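# Hang a power strip on two wall screws

## Task

Put the power strip's keyhole slots over the two screws, narrow end of each slot facing up, so that it stays up and level without support; then release it and pull the arms away. It only counts if the strip stays put with no robot contact.

## Robot and tools

Robot: two arms, left_arm and right_arm, each with six joints and a parallel gripper. The names are labels only; they do not match image sides. In the shared scene frame the origin sits on the table surface midway between the arms, +z is up, +x reaches out over the table, and left_arm is on the +y side.

Tool execute_actions takes "actions", a list holding at most one item, plus optional "pictures" (boolean).
- Empty list: no command; returns the state and camera images.
- Motion item: {"rows": [[...]], "steps": n}. n is 5 to 15 control steps of 1/30 s each (default 15). Each row is used for one step; if rows run out, the final row is held for the remaining steps. At most 15 rows.
- Wait item: {"steps": n} with n up to 300 and no rows; no new command, it returns after that many steps counted from the previous result.
A refused call sends nothing to the robot. Images come back only for an empty list or with "pictures": true.

Every row has exactly 14 numbers, always covering both arms even if one stays still: first left_arm's six joint angles then its gripper opening, then the same seven for right_arm. Joint numbers are absolute target angles in radians (not offsets), in the same order and convention as the Joint positions line. Per-arm ranges, in order: waist -2.618 to 2.618, shoulder 0.000 to 3.140, elbow -2.967 to 0.000, forearm roll -1.745 to 1.745, wrist pitch -1.220 to 1.220, wrist roll -2.094 to 2.094. True ends may differ by up to 0.013 rad either way. A target more than 0.013 rad beyond a stated end, and farther out than the current reading, gets the call refused; a target past the real end is clipped there and may produce a "joint sent to its limit" line (possibly about an earlier action). No such line does not prove more travel is available.

Gripper opening is a scale from -1 (closed) to +1 (fully open, 0.070 m between pads); it is a target, not an increment. Closing fully takes about 1.0 s or more. grip_measured reports the fingers' actual opening on that same scale; away from the extremes the fingers go to where grip_measured would equal your number. To hold something, keep commanding about 0.04 below grip_measured for a firm grip, less for a lighter one. Each gripper's reading may be off by around 1 mm. Pads push up to roughly 20 N; a fast close can squeeze harder and even spring open.

Motion limits: joint targets move at most 3 rad/s, reaching that speed in 0.6 s, all joints of an arm slowed to arrive together. Each step the sent target stays within 0.867 rad of the measured angle, and if targets would move the gripper more than 70 mm from where it is, they are pulled back. Far moves therefore need several calls. Between calls the arms keep heading to the last row sent until they settle or a step is HELD. Simulation time keeps running while you compose a reply; each action's result is read 5 steps before it finishes, and those steps run afterward.

Result lines: the state line lists each arm's end_effector_position (metres, scene frame) and end_effector_quat_wxyz. This point lies between the pads about 5 mm behind the fingertips; fingers point along gripper +z and open along its y axis. Printed positions can be off, more at long reach. Joint positions gives each arm's joints (rad) then pad gap (m). Joint torques follow the same order without the gripper; they include offsets, scale errors, noise and friction, so treat them as rough. "joint command not followed" means a clearance check altered or blocked targets on some steps; HELD marks steps where your row was partly or wholly not sent. MOTOR HOT appears from 65 °C; at 80 °C an OVER-TEMPERATURE FAULT drops that arm until it cools, so avoid holding loads long. TORQUE FAULT means a joint hit its load limit (20.7 N m for waist, shoulder, elbow; 7.2 N m for the three wrist joints, whose motors manage only about 4 N m including carried weight); that arm freezes 10 s and the rest of the call is skipped.

zoom_image: {"camera": name, "region": [x0, y0, x1, y1]} in pixels with (0,0) top-left, at most 504 by 504, from that camera's latest image. Cameras: cam_head_left, cam_head_right, cam_high, cam_low (504x504), cam_left_wrist, cam_right_wrist (616x616).

finished_scene: {"scene": number of the current scene}. Ending a reply without any tool call stops everything.

Avoid: letting the arms collide or push each other, knocking or dropping anything off the table, slamming or shoving objects hard, and leaving the strip supported by a gripper. Loose objects may get a brief random nudge. Smooth, economical motion is preferred.

Each tool is called as name(argument=value, ...) on one line, values as JSON.

## Session

execute_actions(actions=[])

Scene clock: 0.00 s of 5050.00 s.
left_arm: end_effector_position=(+0.3238, +0.6220, +0.1900) grip_measured=+1.00 end_effector_quat_wxyz=(-0.570, +0.788, +0.009, +0.231) | right_arm: end_effector_position=(+0.2762, +0.3361, +0.1737) grip_measured=+0.98 end_effector_quat_wxyz=(+0.605, -0.627, +0.436, -0.224)
Joint positions: left_arm=[ 0.541  1.898 -1.162 -1.037 -0.64  -1.182  0.07 ] | right_arm=[ 1.577  2.608 -2.342 -1.514  0.769  0.337  0.069]
Joint torques (N m, as the arm reports them, + toward a larger angle): no reading

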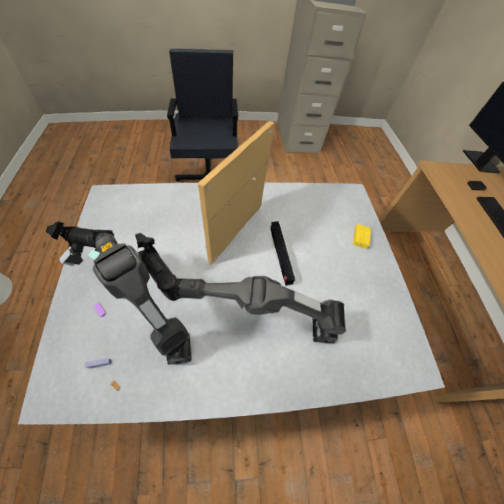

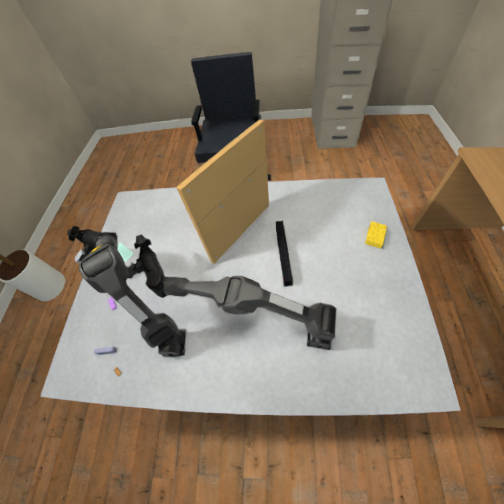

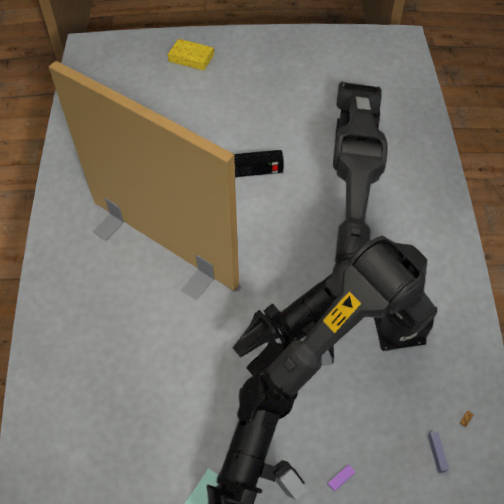

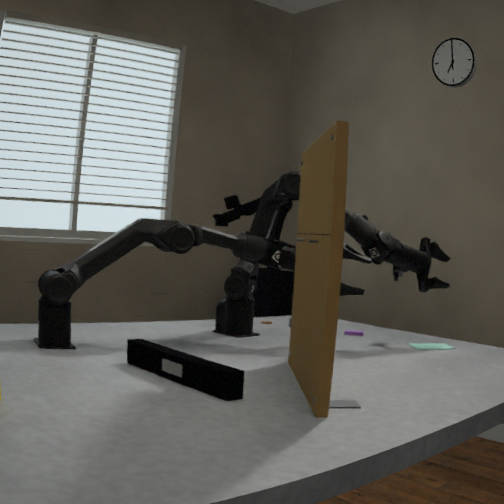

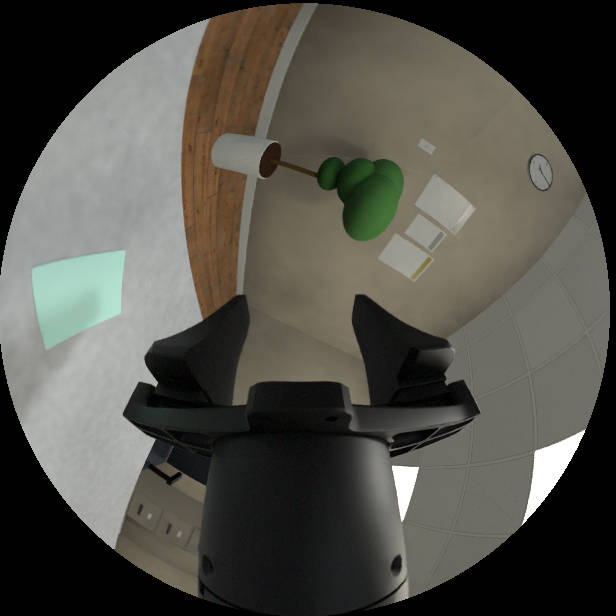

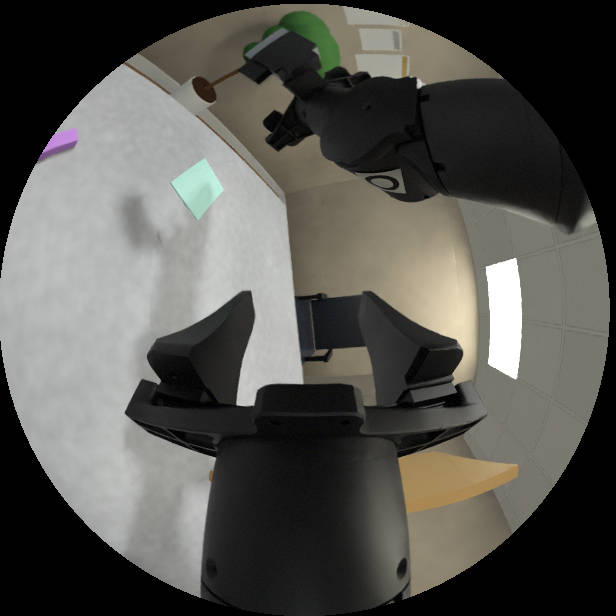

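zoom_image(camera="cam_low", region=[110, 320, 260, 410])

zoom_image(camera="cam_head_left", region=[190, 120, 320, 300])

zoom_image(camera="cam_low", region=[280, 210, 350, 270])

zoom_image(camera="cam_high", region=[200, 130, 300, 200])

Region (110, 320, 260, 410) of cam_low's 504x504 image, scaled by 3.360, with more detail than that image has; it fills the top 302 rows of this view, and the rest is white.

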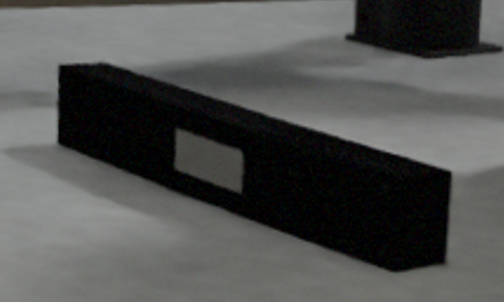

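Region (190, 120, 320, 300) of cam_head_left's 504x504 image, scaled by 2.800, with more detail than that image has.

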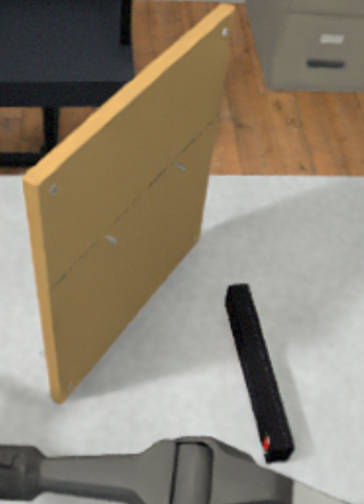

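Region (280, 210, 350, 270) of cam_low's 504x504 image, scaled by 7.200, with more detail than that image has; it fills the top 432 rows of this view, and the rest is white.

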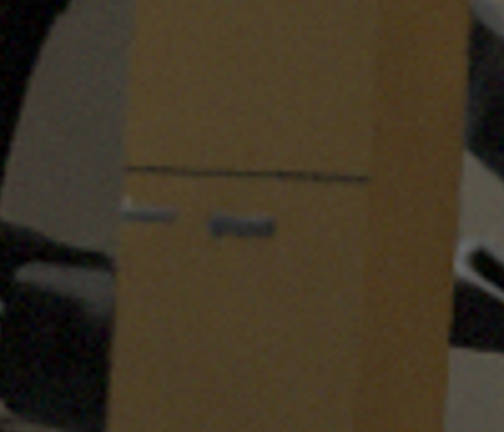

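Region (200, 130, 300, 200) of cam_high's 504x504 image, scaled by 5.040, with more detail than that image has; it fills the top 353 rows of this view, and the rest is white.

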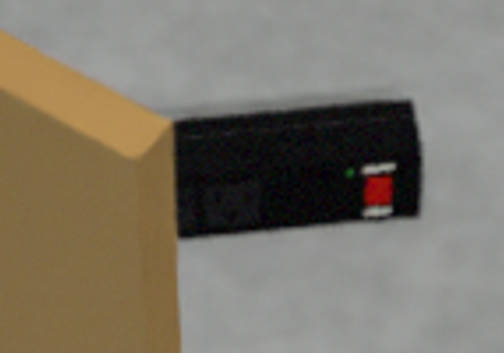

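execute_actions(actions=[{"rows": [[1.3,1.6,-1.162,-1.037,-0.64,-1.182,1,1.577,2.608,-2.342,-1.514,0.769,0.337,1]], "steps": 15}])

execute_actions(actions=[{"steps": 30}])

Scene clock: 3.30 s of 5050.00 s.
left_arm: end_effector_position=(+0.2223, +0.6832, +0.2339) grip_measured=+1.00 end_effector_quat_wxyz=(-0.614, +0.758, +0.107, +0.191) | right_arm: end_effector_position=(+0.2762, +0.3362, +0.1737) grip_measured=+0.98 end_effector_quat_wxyz=(+0.605, -0.627, +0.436, -0.224)
Joint positions: left_arm=[ 0.761  1.814 -1.162 -1.037 -0.639 -1.182  0.07 ] | right_arm=[ 1.577  2.608 -2.342 -1.514  0.769  0.337  0.069]
Joint torques (N m, as the arm reports them, + toward a larger angle): left_arm=[-0.15 -6.83 -6.87  0.64 -0.68  0.04] | right_arm=[-1.19 -7.41 -4.8  -1.09  0.29 -0.03]
Steps of this call (steps 1 to 89: nothing new was sent; steps 90 to 99: the first 10 steps of this action). Readings (joint positions):
90: left_arm=[0.542 1.898 -1.162 -1.037 -0.640 -1.182] | right_arm=[1.577 2.608 -2.342 -1.514 0.769 0.337]
91: left_arm=[0.548 1.897 -1.162 -1.037 -0.639 -1.182] | right_arm=[1.577 2.608 -2.342 -1.514 0.769 0.337]
93: left_arm=[0.578 1.886 -1.162 -1.037 -0.639 -1.182] | right_arm=[1.577 2.608 -2.342 -1.514 0.769 0.337]
97: left_arm=[0.697 1.839 -1.162 -1.037 -0.639 -1.182] | right_arm=[1.577 2.608 -2.342 -1.514 0.769 0.337]
99: the state above

Scene clock: 4.30 s of 5050.00 s.
left_arm: end_effector_position=(-0.0574, +0.7106, +0.3411) grip_measured=+1.00 end_effector_quat_wxyz=(+0.708, -0.630, -0.312, -0.066) | right_arm: end_effector_position=(+0.2764, +0.3361, +0.1735) grip_measured=+0.98 end_effector_quat_wxyz=(+0.605, -0.627, +0.436, -0.225)
Joint positions: left_arm=[ 1.299  1.599 -1.162 -1.037 -0.64  -1.182  0.07 ] | right_arm=[ 1.577  2.608 -2.342 -1.514  0.769  0.337  0.069]
Joint torques (N m, as the arm reports them, + toward a larger angle): left_arm=[-0.91 -4.55 -6.46  0.63 -0.48  0.01] | right_arm=[-1.49 -7.19 -4.88 -1.12  0.3  -0.06]
Kept back: nothing.
Steps of this call (steps 1 to 5: the last 5 steps of your previous action; steps 6 to 30: the robot went on to your last target). Readings (joint positions):
1: left_arm=[0.793 1.801 -1.162 -1.037 -0.640 -1.182] | right_arm=[1.577 2.608 -2.342 -1.514 0.769 0.337]
2: left_arm=[0.825 1.789 -1.162 -1.037 -0.640 -1.182] | right_arm=[1.577 2.608 -2.342 -1.514 0.769 0.337]
4: left_arm=[0.889 1.763 -1.162 -1.037 -0.640 -1.182] | right_arm=[1.577 2.608 -2.342 -1.514 0.769 0.337]
8: left_arm=[1.016 1.713 -1.162 -1.037 -0.640 -1.182] | right_arm=[1.577 2.608 -2.342 -1.514 0.769 0.337]
30: the state above

execute_actions(actions=[{"rows": [[1.3,1.2,-0.8,0,0,0,1,1.577,1.3,-1.0,-1.514,0.769,0.337,1]], "steps": 15}])

execute_actions(actions=[{"steps": 40}], pictures=true)

Scene clock: 4.77 s of 5050.00 s.
left_arm: end_effector_position=(-0.0134, +0.6917, +0.3428) grip_measured=+1.00 end_effector_quat_wxyz=(+0.704, -0.706, -0.071, +0.026) | right_arm: end_effector_position=(+0.2696, +0.2994, +0.2370) grip_measured=+0.98 end_effector_quat_wxyz=(+0.605, -0.627, +0.436, -0.225)
Joint positions: left_arm=[ 1.299  1.484 -1.055 -0.772 -0.451 -0.917  0.07 ] | right_arm=[ 1.577  2.348 -2.081 -1.514  0.769  0.337  0.069]
Joint torques (N m, as the arm reports them, + toward a larger angle): left_arm=[-0.29 -5.58 -6.01  1.08 -0.45  0.38] | right_arm=[-1.66 -7.48 -4.19 -1.1   0.31 -0.04]
Steps of this call (steps 1 to 4: the robot went on to your last target; steps 5 to 14: the first 10 steps of this action). Readings (joint positions):
5: left_arm=[1.299 1.600 -1.162 -1.036 -0.639 -1.181] | right_arm=[1.577 2.608 -2.342 -1.514 0.769 0.337]
6: left_arm=[1.299 1.598 -1.159 -1.031 -0.635 -1.176] | right_arm=[1.577 2.603 -2.336 -1.514 0.769 0.337]
8: left_arm=[1.299 1.585 -1.146 -1.000 -0.612 -1.145] | right_arm=[1.577 2.574 -2.304 -1.514 0.769 0.337]
12: left_arm=[1.299 1.527 -1.093 -0.870 -0.519 -1.015] | right_arm=[1.577 2.443 -2.175 -1.514 0.769 0.337]
14: the state above

Scene clock: 6.10 s of 5050.00 s.
left_arm: end_effector_position=(+0.0391, +0.6024, +0.2756) grip_measured=+1.00 end_effector_quat_wxyz=(+0.450, -0.521, +0.619, +0.379) | right_arm: end_effector_position=(+0.2217, +0.0375, +0.3316) grip_measured=+0.98 end_effector_quat_wxyz=(-0.593, +0.638, -0.434, +0.230)
Joint positions: left_arm=[ 1.3   1.2  -0.8  -0.    0.   -0.    0.07] | right_arm=[ 1.577  1.3   -0.999 -1.514  0.769  0.337  0.069]
Joint torques (N m, as the arm reports them, + toward a larger angle): left_arm=[-0.27 -2.59 -7.89  0.16 -1.02  0.06] | right_arm=[-1.21 -1.62 -5.52 -0.63 -0.04  0.02]
Kept back: nothing.
Steps of this call (steps 1 to 5: the last 5 steps of your previous action; steps 6 to 40: the robot went on to your last target). Readings (joint positions):
1: left_arm=[1.299 1.461 -1.034 -0.715 -0.414 -0.859] | right_arm=[1.577 2.299 -2.034 -1.514 0.769 0.337]
2: left_arm=[1.299 1.438 -1.015 -0.654 -0.379 -0.797] | right_arm=[1.577 2.251 -1.987 -1.514 0.769 0.337]
4: left_arm=[1.299 1.396 -0.977 -0.538 -0.312 -0.657] | right_arm=[1.577 2.157 -1.893 -1.514 0.769 0.337]
8: left_arm=[1.300 1.314 -0.903 -0.313 -0.182 -0.382] | right_arm=[1.577 1.968 -1.700 -1.514 0.769 0.337]
40: the state above

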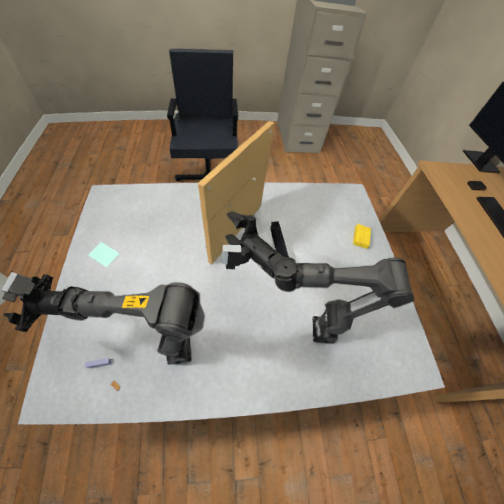

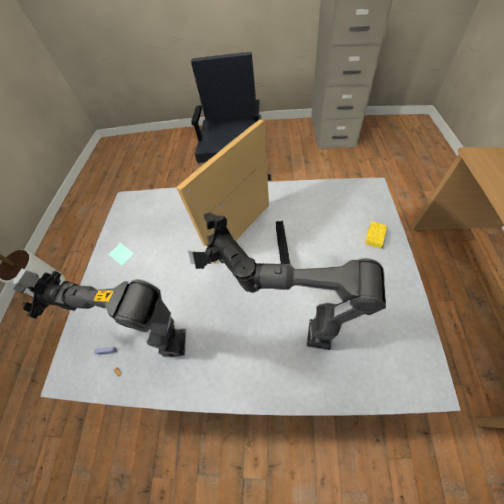

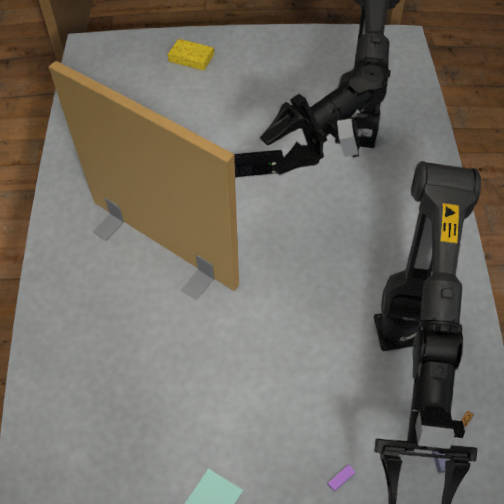

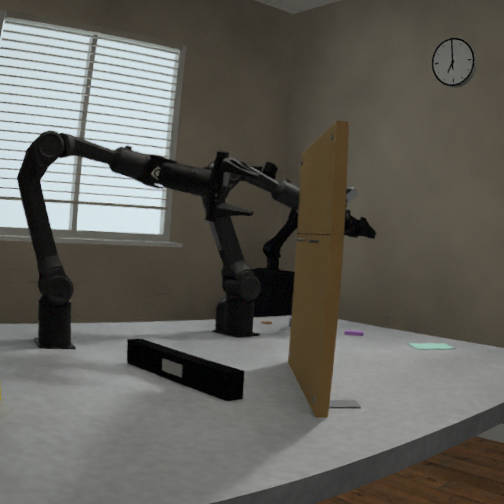

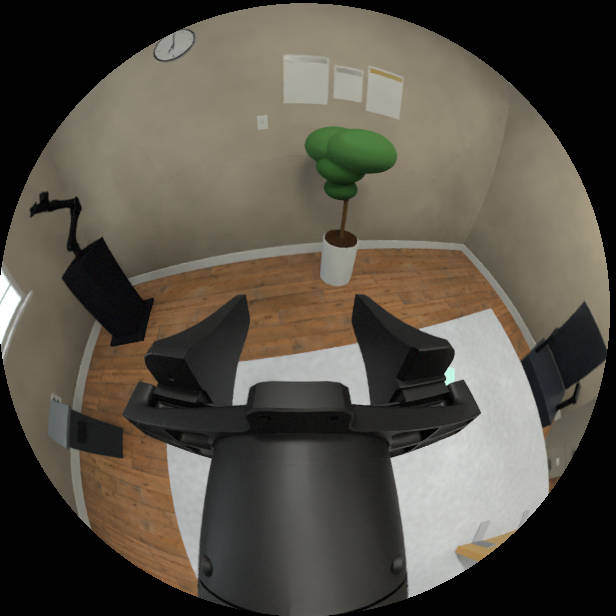

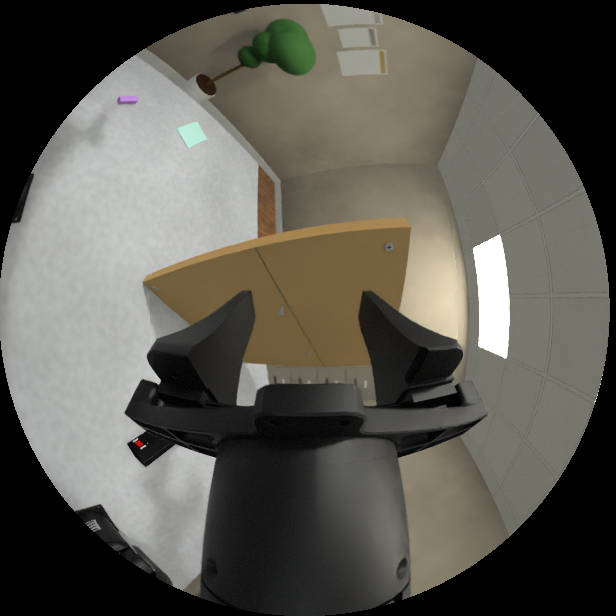

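execute_actions(actions=[{"rows": [[1.3,1.2,-0.8,0,0,0,1,0.6,1.605,-1.415,0,1.2,0,1]], "steps": 15}])

execute_actions(actions=[{"steps": 40}], pictures=true)

Scene clock: 7.10 s of 5050.00 s.
left_arm: end_effector_position=(+0.0391, +0.6024, +0.2757) grip_measured=+1.00 end_effector_quat_wxyz=(+0.450, -0.521, +0.619, +0.379) | right_arm: end_effector_position=(+0.3015, -0.0277, +0.3076) grip_measured=+0.98 end_effector_quat_wxyz=(-0.501, +0.566, -0.592, +0.281)
Joint positions: left_arm=[ 1.3   1.2  -0.8  -0.   -0.   -0.    0.07] | right_arm=[ 1.339  1.378 -1.107 -1.271  0.879  0.251  0.069]
Joint torques (N m, as the arm reports them, + toward a larger angle): left_arm=[-0.5  -2.3  -8.37  0.17 -1.02  0.08] | right_arm=[-1.22 -2.2  -5.47 -0.36  0.17 -0.09]
Steps of this call (steps 1 to 15: the robot went on to your last target; steps 16 to 20: nothing new was sent; steps 21 to 30: the first 10 steps of this action). Readings (joint positions):
21: left_arm=[1.300 1.200 -0.800 -0.000 -0.000 -0.000] | right_arm=[1.576 1.300 -1.000 -1.513 0.769 0.337]
22: left_arm=[1.300 1.200 -0.800 -0.000 -0.000 -0.000] | right_arm=[1.570 1.303 -1.004 -1.507 0.770 0.335]
24: left_arm=[1.300 1.200 -0.800 -0.000 -0.000 -0.000] | right_arm=[1.540 1.313 -1.018 -1.476 0.785 0.323]
28: left_arm=[1.300 1.200 -0.800 -0.000 -0.000 -0.000] | right_arm=[1.413 1.356 -1.076 -1.349 0.846 0.276]
30: the state above

Scene clock: 8.43 s of 5050.00 s.
left_arm: end_effector_position=(+0.0391, +0.6024, +0.2756) grip_measured=+1.00 end_effector_quat_wxyz=(+0.450, -0.521, +0.619, +0.379) | right_arm: end_effector_position=(+0.3327, -0.1502, +0.1862) grip_measured=+0.98 end_effector_quat_wxyz=(+0.131, -0.203, +0.970, +0.027)
Joint positions: left_arm=[ 1.3   1.2  -0.8   0.   -0.    0.    0.07] | right_arm=[ 0.6    1.605 -1.415  0.     1.2   -0.     0.069]
Joint torques (N m, as the arm reports them, + toward a larger angle): left_arm=[-0.77 -2.   -8.4   0.18 -1.02  0.08] | right_arm=[-0.64 -3.1  -4.91 -0.23 -0.07 -0.07]
Kept back: nothing.
Steps of this call (steps 1 to 5: the last 5 steps of your previous action; steps 6 to 40: the robot went on to your last target). Readings (joint positions):
1: left_arm=[1.300 1.200 -0.800 -0.000 -0.000 -0.000] | right_arm=[1.303 1.389 -1.122 -1.230 0.894 0.239]
2: left_arm=[1.300 1.200 -0.800 -0.000 -0.000 -0.000] | right_arm=[1.267 1.400 -1.137 -1.188 0.910 0.227]
4: left_arm=[1.300 1.200 -0.800 -0.000 -0.000 -0.000] | right_arm=[1.197 1.422 -1.166 -1.097 0.940 0.203]
8: left_arm=[1.300 1.200 -0.800 -0.000 -0.000 -0.000] | right_arm=[1.056 1.465 -1.224 -0.884 1.001 0.155]
40: the state above

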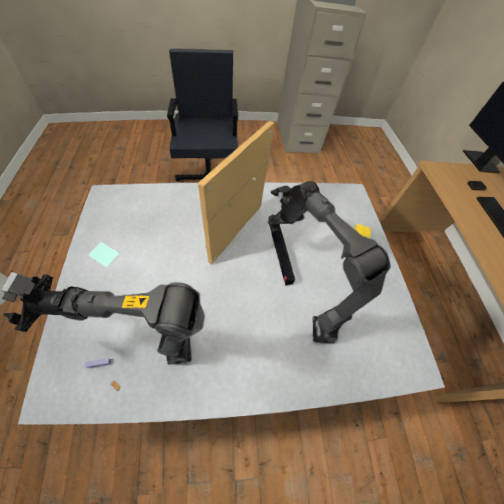

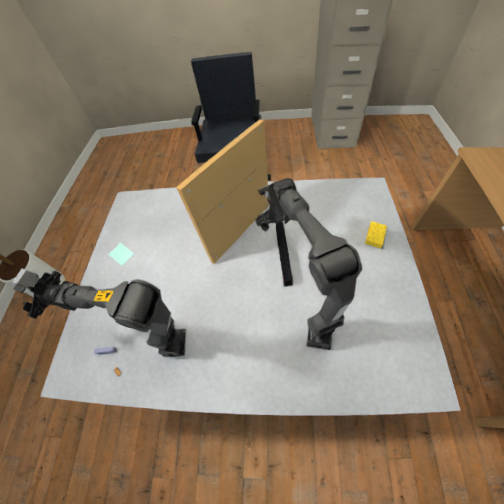

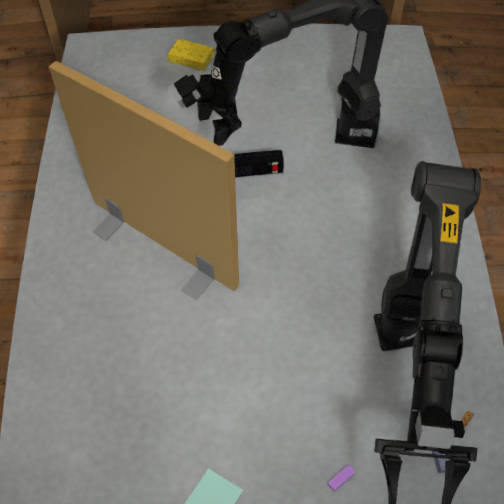

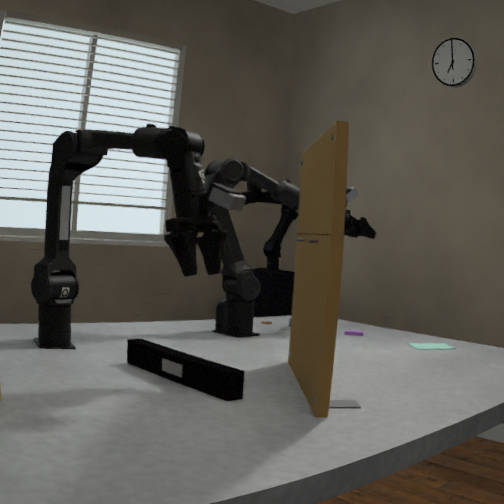

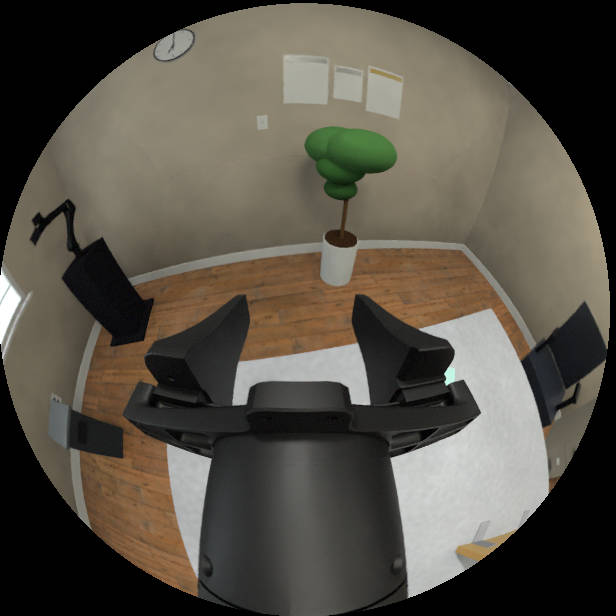

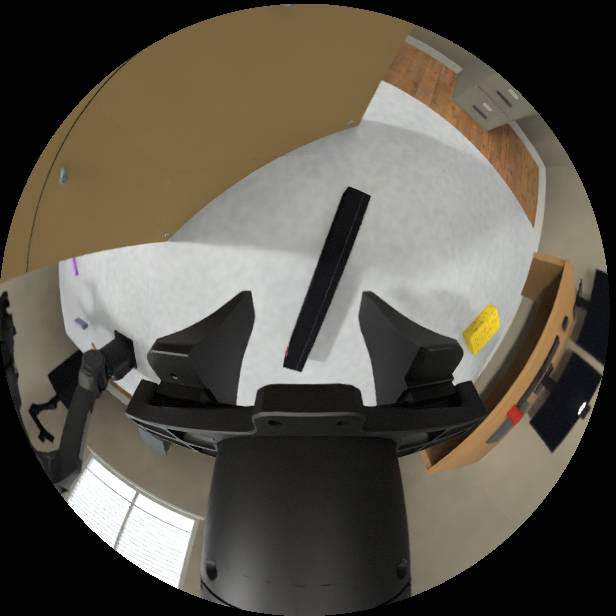

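execute_actions(actions=[{"rows": [[1.3,1.2,-0.8,0,0,0,1,0.23,1.819,-1.384,0,1.21,1.5,1]], "steps": 15}])

execute_actions(actions=[{"steps": 30}], pictures=true)

Scene clock: 9.37 s of 5050.00 s.
left_arm: end_effector_position=(+0.0391, +0.6025, +0.2756) grip_measured=+1.00 end_effector_quat_wxyz=(+0.450, -0.521, +0.619, +0.379) | right_arm: end_effector_position=(+0.3471, -0.1863, +0.1611) grip_measured=+0.98 end_effector_quat_wxyz=(+0.093, -0.019, +0.995, +0.027)
Joint positions: left_arm=[ 1.3   1.2  -0.8   0.   -0.    0.    0.07] | right_arm=[ 0.492  1.668 -1.408  0.     1.203  0.266  0.069]
Joint torques (N m, as the arm reports them, + toward a larger angle): left_arm=[-0.95 -2.05 -8.34  0.18 -1.01  0.08] | right_arm=[-2.01 -2.76 -3.14 -0.25  0.06  0.49]
Steps of this call (steps 1 to 15: the robot went on to your last target; steps 16 to 18: nothing new was sent; steps 19 to 28: the first 10 steps of this action). Readings (joint positions):
19: left_arm=[1.300 1.200 -0.800 0.000 -0.000 0.000] | right_arm=[0.600 1.605 -1.415 0.000 1.200 0.000]
20: left_arm=[1.300 1.200 -0.800 0.000 -0.000 0.000] | right_arm=[0.598 1.606 -1.415 0.000 1.200 0.006]
22: left_arm=[1.300 1.200 -0.800 0.000 -0.000 0.000] | right_arm=[0.586 1.614 -1.415 0.000 1.200 0.038]
26: left_arm=[1.300 1.200 -0.800 0.000 -0.000 0.000] | right_arm=[0.531 1.645 -1.412 0.000 1.202 0.168]
28: the state above

Scene clock: 10.37 s of 5050.00 s.
left_arm: end_effector_position=(+0.0391, +0.6025, +0.2756) grip_measured=+1.00 end_effector_quat_wxyz=(+0.450, -0.521, +0.619, +0.379) | right_arm: end_effector_position=(+0.3566, -0.2790, +0.1007) grip_measured=+0.98 end_effector_quat_wxyz=(+0.005, +0.666, +0.746, +0.004)
Joint positions: left_arm=[ 1.3   1.2  -0.8   0.   -0.    0.    0.07] | right_arm=[ 0.23   1.819 -1.384 -0.     1.21   1.499  0.069]
Joint torques (N m, as the arm reports them, + toward a larger angle): left_arm=[-1.19 -2.04 -8.33  0.17 -1.02  0.07] | right_arm=[-1.11 -3.9  -3.17 -0.11  0.22 -0.02]
Kept back: nothing.
Steps of this call (steps 1 to 5: the last 5 steps of your previous action; steps 6 to 30: the robot went on to your last target). Readings (joint positions):
1: left_arm=[1.300 1.200 -0.800 0.000 -0.000 0.000] | right_arm=[0.469 1.681 -1.406 0.000 1.203 0.323]
2: left_arm=[1.300 1.200 -0.800 0.000 -0.000 0.000] | right_arm=[0.447 1.694 -1.404 -0.000 1.204 0.386]
4: left_arm=[1.300 1.200 -0.800 0.000 -0.000 0.000] | right_arm=[0.407 1.717 -1.400 -0.000 1.205 0.528]
8: left_arm=[1.300 1.200 -0.800 0.000 -0.000 0.000] | right_arm=[0.338 1.757 -1.393 -0.000 1.207 0.871]
30: the state above

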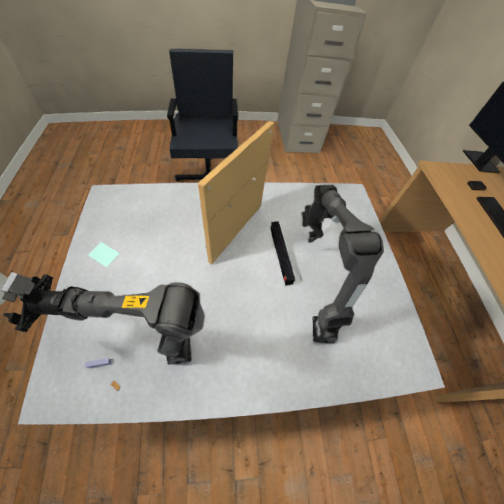

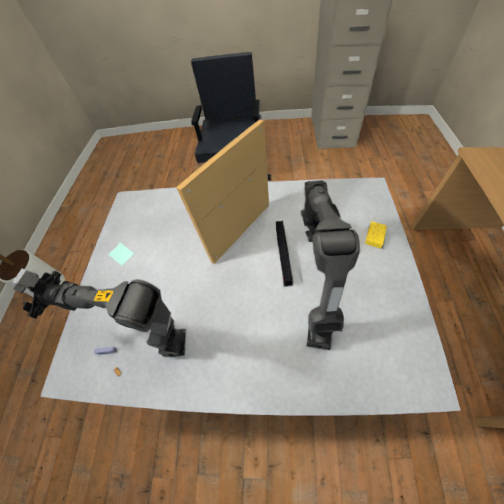

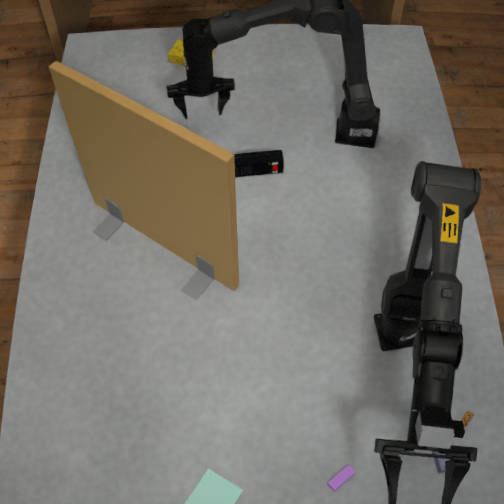

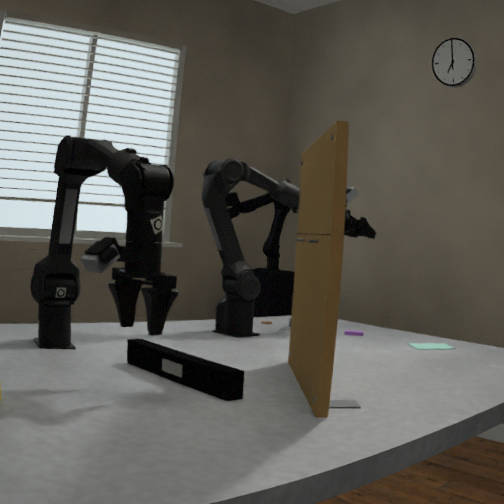

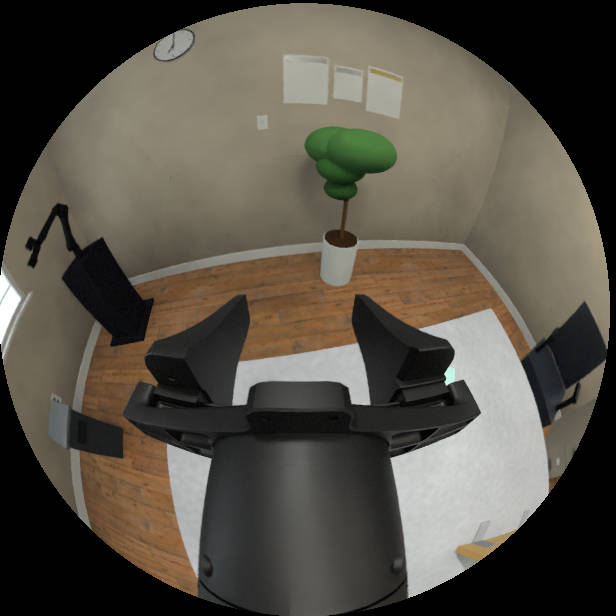

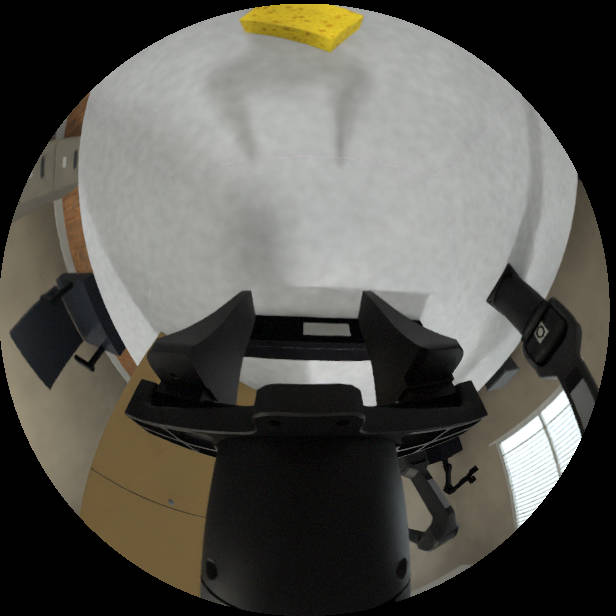

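execute_actions(actions=[{"rows": [[1.3,1.2,-0.8,0,0,0,1,0.45,1.819,-1.384,0,1.21,1.78,1]], "steps": 15}])

execute_actions(actions=[{"steps": 20}], pictures=true)

zoom_image(camera="cam_right_wrist", region=[130, 200, 480, 340])

Scene clock: 10.97 s of 5050.00 s.
left_arm: end_effector_position=(+0.0391, +0.6024, +0.2756) grip_measured=+1.00 end_effector_quat_wxyz=(+0.450, -0.521, +0.619, +0.379) | right_arm: end_effector_position=(+0.3482, -0.2158, +0.1007) grip_measured=+0.98 end_effector_quat_wxyz=(+0.004, +0.684, +0.730, +0.005)
Joint positions: left_arm=[ 1.3   1.2  -0.8   0.   -0.    0.    0.07] | right_arm=[ 0.411  1.819 -1.384 -0.     1.21   1.729  0.069]
Joint torques (N m, as the arm reports them, + toward a larger angle): left_arm=[-1.33 -2.02 -8.31  0.17 -1.01  0.08] | right_arm=[-2.06 -3.89 -3.16 -0.05  0.23 -0.33]
Steps of this call (steps 1 to 8: the robot went on to your last target; steps 9 to 18: the first 10 steps of this action). Readings (joint positions):
9: left_arm=[1.300 1.200 -0.800 0.000 -0.000 0.000] | right_arm=[0.230 1.819 -1.384 -0.000 1.210 1.501]
10: left_arm=[1.300 1.200 -0.800 0.000 -0.000 0.000] | right_arm=[0.234 1.819 -1.384 -0.000 1.210 1.507]
12: left_arm=[1.300 1.200 -0.800 0.000 -0.000 0.000] | right_arm=[0.258 1.819 -1.384 -0.000 1.210 1.538]
16: left_arm=[1.300 1.200 -0.800 0.000 -0.000 0.000] | right_arm=[0.359 1.819 -1.384 -0.000 1.210 1.667]
18: the state above

Scene clock: 11.63 s of 5050.00 s.
left_arm: end_effector_position=(+0.0392, +0.6024, +0.2756) grip_measured=+1.00 end_effector_quat_wxyz=(+0.450, -0.521, +0.619, +0.379) | right_arm: end_effector_position=(+0.3449, -0.2024, +0.1007) grip_measured=+0.98 end_effector_quat_wxyz=(+0.003, +0.688, +0.726, +0.006)
Joint positions: left_arm=[ 1.3   1.2  -0.8   0.   -0.    0.    0.07] | right_arm=[ 0.45   1.819 -1.384 -0.     1.21   1.78   0.069]
Joint torques (N m, as the arm reports them, + toward a larger angle): left_arm=[-1.27 -2.03 -8.33  0.17 -1.01  0.06] | right_arm=[-1.52 -3.85 -3.18  0.04  0.22 -0.03]
Kept back: nothing.
Steps of this call (steps 1 to 5: the last 5 steps of your previous action; steps 6 to 20: the robot went on to your last target). Readings (joint positions):
1: left_arm=[1.300 1.200 -0.800 0.000 -0.000 0.000] | right_arm=[0.428 1.819 -1.384 -0.000 1.210 1.750]
2: left_arm=[1.300 1.200 -0.800 0.000 -0.000 0.000] | right_arm=[0.441 1.819 -1.384 -0.000 1.210 1.766]
4: left_arm=[1.300 1.200 -0.800 0.000 -0.000 0.000] | right_arm=[0.452 1.819 -1.384 -0.000 1.210 1.781]
8: left_arm=[1.300 1.200 -0.800 0.000 -0.000 0.000] | right_arm=[0.451 1.819 -1.384 -0.000 1.210 1.780]
20: the state above

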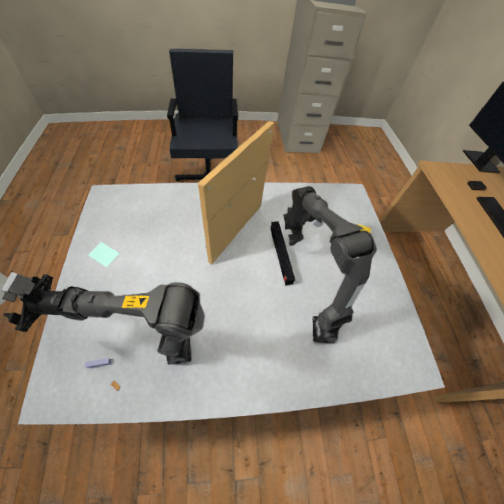

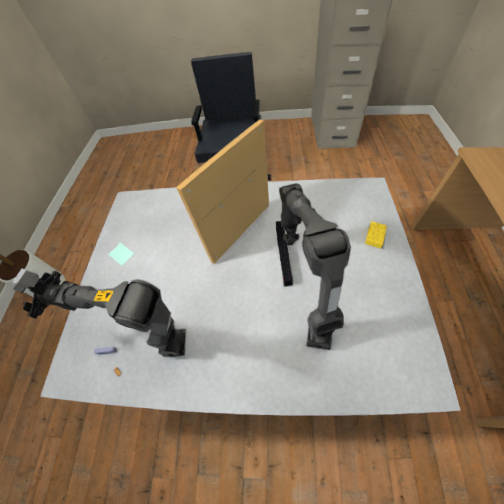

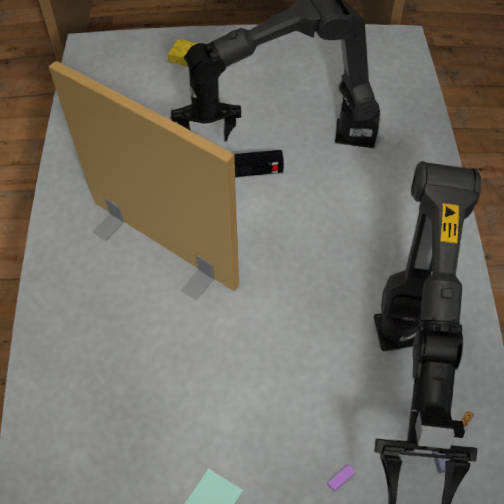

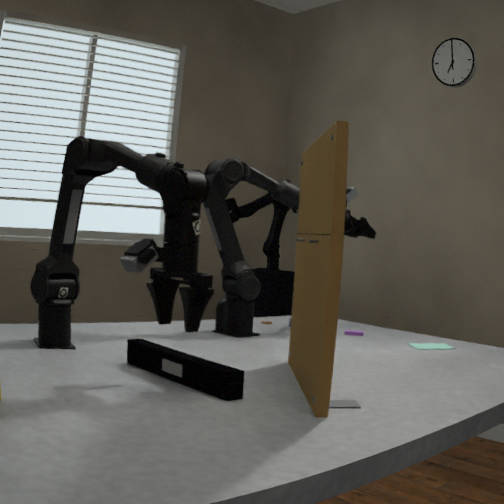

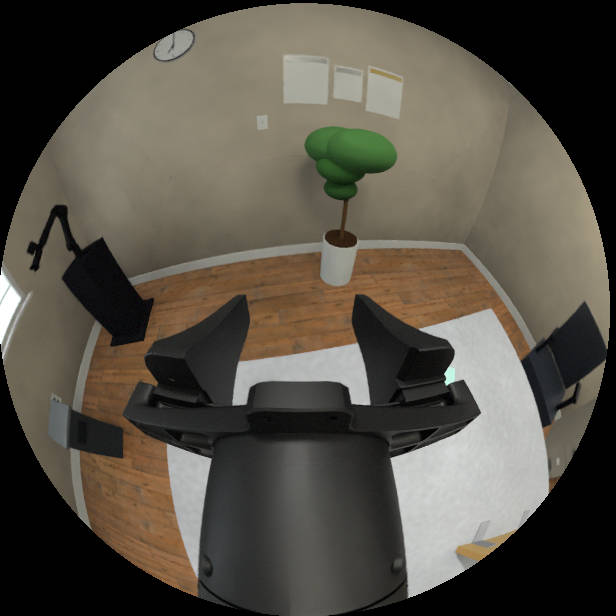

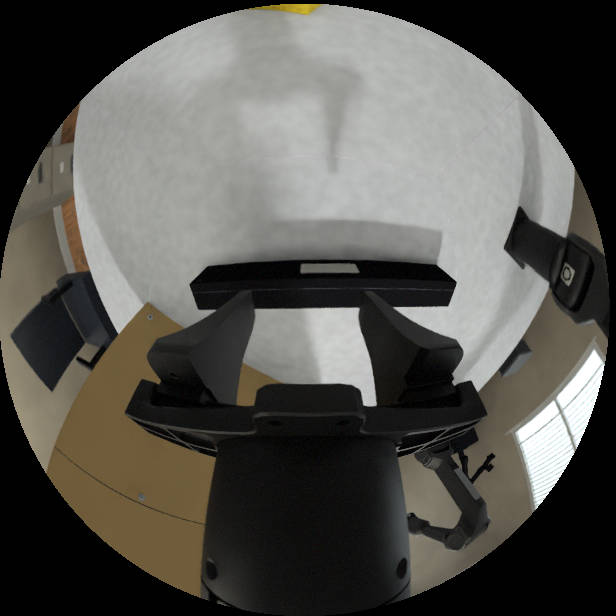

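Region (130, 200, 480, 340) of cam_right_wrist's 616x616 image, scaled by 1.440, with more detail than that image has; it fills the top 202 rows of this view, and the rest is white.

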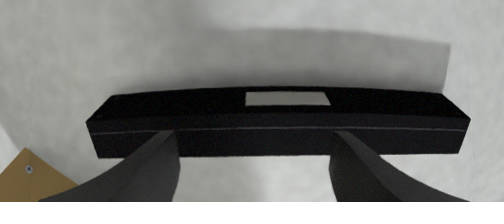

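execute_actions(actions=[{"rows": [[1.3,1.1,-0.8,0,1.2,-0.93,1,0.0,1.3,-1.0,0,1.0,0,1]], "steps": 15}])

execute_actions(actions=[{"steps": 15}])

execute_actions(actions=[{"rows": [[-1.0,1.1,-0.8,0,1.2,-0.93,1,-0.6,0.9,-0.6,0,1.0,0,1]], "steps": 15}])

execute_actions(actions=[{"steps": 40}])

Scene clock: 15.13 s of 5050.00 s.
left_arm: end_effector_position=(+0.0343, +0.5747, +0.2327) grip_measured=+1.00 end_effector_quat_wxyz=(-0.411, +0.644, -0.589, -0.263) | right_arm: end_effector_position=(+0.3374, -0.2504, +0.1247) grip_measured=+0.98 end_effector_quat_wxyz=(+0.038, +0.638, +0.768, +0.042)
Joint positions: left_arm=[ 1.3    1.173 -0.8    0.     0.265 -0.261  0.07 ] | right_arm=[ 0.317  1.667 -1.271  0.001  1.148  1.514  0.069]
Joint torques (N m, as the arm reports them, + toward a larger angle): left_arm=[-1.23 -3.09 -7.81  0.2  -0.24  0.13] | right_arm=[-1.9  -4.55 -2.95 -0.02 -0.27 -0.49]
Steps of this call (steps 1 to 15: the robot went on to your last target; steps 16 to 90: nothing new was sent; then 0.17 s passed at rest; steps 91 to 100: the first 10 steps of this action). Readings (joint positions):
91: left_arm=[1.300 1.200 -0.800 0.000 0.000 -0.000] | right_arm=[0.450 1.819 -1.384 0.000 1.210 1.780]
92: left_arm=[1.300 1.200 -0.800 0.000 0.006 -0.006] | right_arm=[0.447 1.816 -1.381 0.000 1.209 1.774]
94: left_arm=[1.300 1.198 -0.800 0.000 0.037 -0.037] | right_arm=[0.431 1.799 -1.367 0.001 1.202 1.743]
98: left_arm=[1.300 1.183 -0.800 0.000 0.167 -0.167] | right_arm=[0.365 1.722 -1.311 0.001 1.171 1.612]
100: the state above

Scene clock: 15.63 s of 5050.00 s.
left_arm: end_effector_position=(+0.0100, +0.4348, +0.1460) grip_measured=+1.00 end_effector_quat_wxyz=(-0.134, +0.890, -0.434, -0.039) | right_arm: end_effector_position=(+0.2974, -0.3354, +0.1617) grip_measured=+0.98 end_effector_quat_wxyz=(+0.160, +0.236, +0.958, +0.016)
Joint positions: left_arm=[ 1.3    1.11  -0.8    0.     1.067 -0.836  0.07 ] | right_arm=[ 0.047  1.353 -1.04   0.001  1.022  0.341  0.069]
Joint torques (N m, as the arm reports them, + toward a larger angle): left_arm=[-1.27 -1.92 -6.7   0.23 -0.61  0.16] | right_arm=[-1.48 -2.51 -3.32 -0.2  -0.47  0.23]
Kept back: nothing.
Steps of this call (steps 1 to 5: the last 5 steps of your previous action; steps 6 to 15: the robot went on to your last target). Readings (joint positions):
1: left_arm=[1.300 1.168 -0.800 0.000 0.322 -0.307] | right_arm=[0.290 1.636 -1.249 0.001 1.136 1.457]
2: left_arm=[1.300 1.163 -0.800 0.000 0.379 -0.349] | right_arm=[0.265 1.607 -1.227 0.001 1.124 1.394]
4: left_arm=[1.300 1.155 -0.800 0.000 0.490 -0.426] | right_arm=[0.217 1.551 -1.186 0.001 1.102 1.252]
8: left_arm=[1.300 1.138 -0.800 0.000 0.708 -0.581] | right_arm=[0.135 1.456 -1.116 0.001 1.064 0.903]
15: the state above

Scene clock: 15.97 s of 5050.00 s.
left_arm: end_effector_position=(+0.0533, +0.3915, +0.1409) grip_measured=+1.00 end_effector_quat_wxyz=(-0.077, +0.851, -0.519, -0.009) | right_arm: end_effector_position=(+0.2135, -0.4001, +0.1537) grip_measured=+0.98 end_effector_quat_wxyz=(+0.170, +0.231, +0.957, -0.040)
Joint positions: left_arm=[ 1.035  1.105 -0.8    0.     1.199 -0.914  0.07 ] | right_arm=[-0.282  1.109 -0.81   0.     1.008  0.003  0.069]
Joint torques (N m, as the arm reports them, + toward a larger angle): left_arm=[-3.09 -1.92 -6.42  0.07 -0.19 -0.08] | right_arm=[-1.08 -1.96 -3.19 -0.17 -0.39  0.18]
Steps of this call (steps 1 to 10: the first 10 steps of this action). Readings (joint positions):
1: left_arm=[1.299 1.108 -0.800 0.000 1.103 -0.861] | right_arm=[0.037 1.342 -1.031 0.001 1.018 0.283]
2: left_arm=[1.293 1.107 -0.800 0.000 1.133 -0.881] | right_arm=[0.022 1.328 -1.020 0.001 1.016 0.229]
4: left_arm=[1.262 1.107 -0.800 0.000 1.176 -0.903] | right_arm=[-0.026 1.287 -0.984 0.001 1.014 0.140]
8: left_arm=[1.133 1.105 -0.800 0.000 1.200 -0.910] | right_arm=[-0.188 1.170 -0.872 0.000 1.010 0.027]
10: the state above

Scene clock: 17.30 s of 5050.00 s.
left_arm: end_effector_position=(+0.0907, +0.0684, +0.1417) grip_measured=+1.00 end_effector_quat_wxyz=(+0.048, -0.014, +0.997, -0.063) | right_arm: end_effector_position=(+0.1326, -0.4229, +0.1290) grip_measured=+0.98 end_effector_quat_wxyz=(+0.165, +0.378, +0.909, -0.069)
Joint positions: left_arm=[-1.001  1.1   -0.8   -0.     1.2   -0.93   0.07 ] | right_arm=[-0.6    0.9   -0.6   -0.     1.     0.     0.069]
Joint torques (N m, as the arm reports them, + toward a larger angle): left_arm=[ 0.49 -2.06 -5.77  0.11 -0.06 -0.1 ] | right_arm=[-0.25  0.52 -5.26  0.24 -0.19 -0.12]
Kept back: nothing.
Steps of this call (steps 1 to 5: the last 5 steps of your previous action; steps 6 to 40: the robot went on to your last target). Readings (joint positions):
1: left_arm=[0.978 1.104 -0.800 0.000 1.199 -0.915] | right_arm=[-0.329 1.078 -0.779 0.000 1.007 0.000]
2: left_arm=[0.918 1.104 -0.800 0.000 1.199 -0.916] | right_arm=[-0.377 1.046 -0.748 0.000 1.005 0.000]
4: left_arm=[0.799 1.104 -0.800 0.000 1.199 -0.919] | right_arm=[-0.467 0.987 -0.688 -0.000 1.004 0.001]
8: left_arm=[0.564 1.103 -0.800 0.000 1.199 -0.922] | right_arm=[-0.577 0.915 -0.615 -0.000 1.001 0.001]
40: the state above


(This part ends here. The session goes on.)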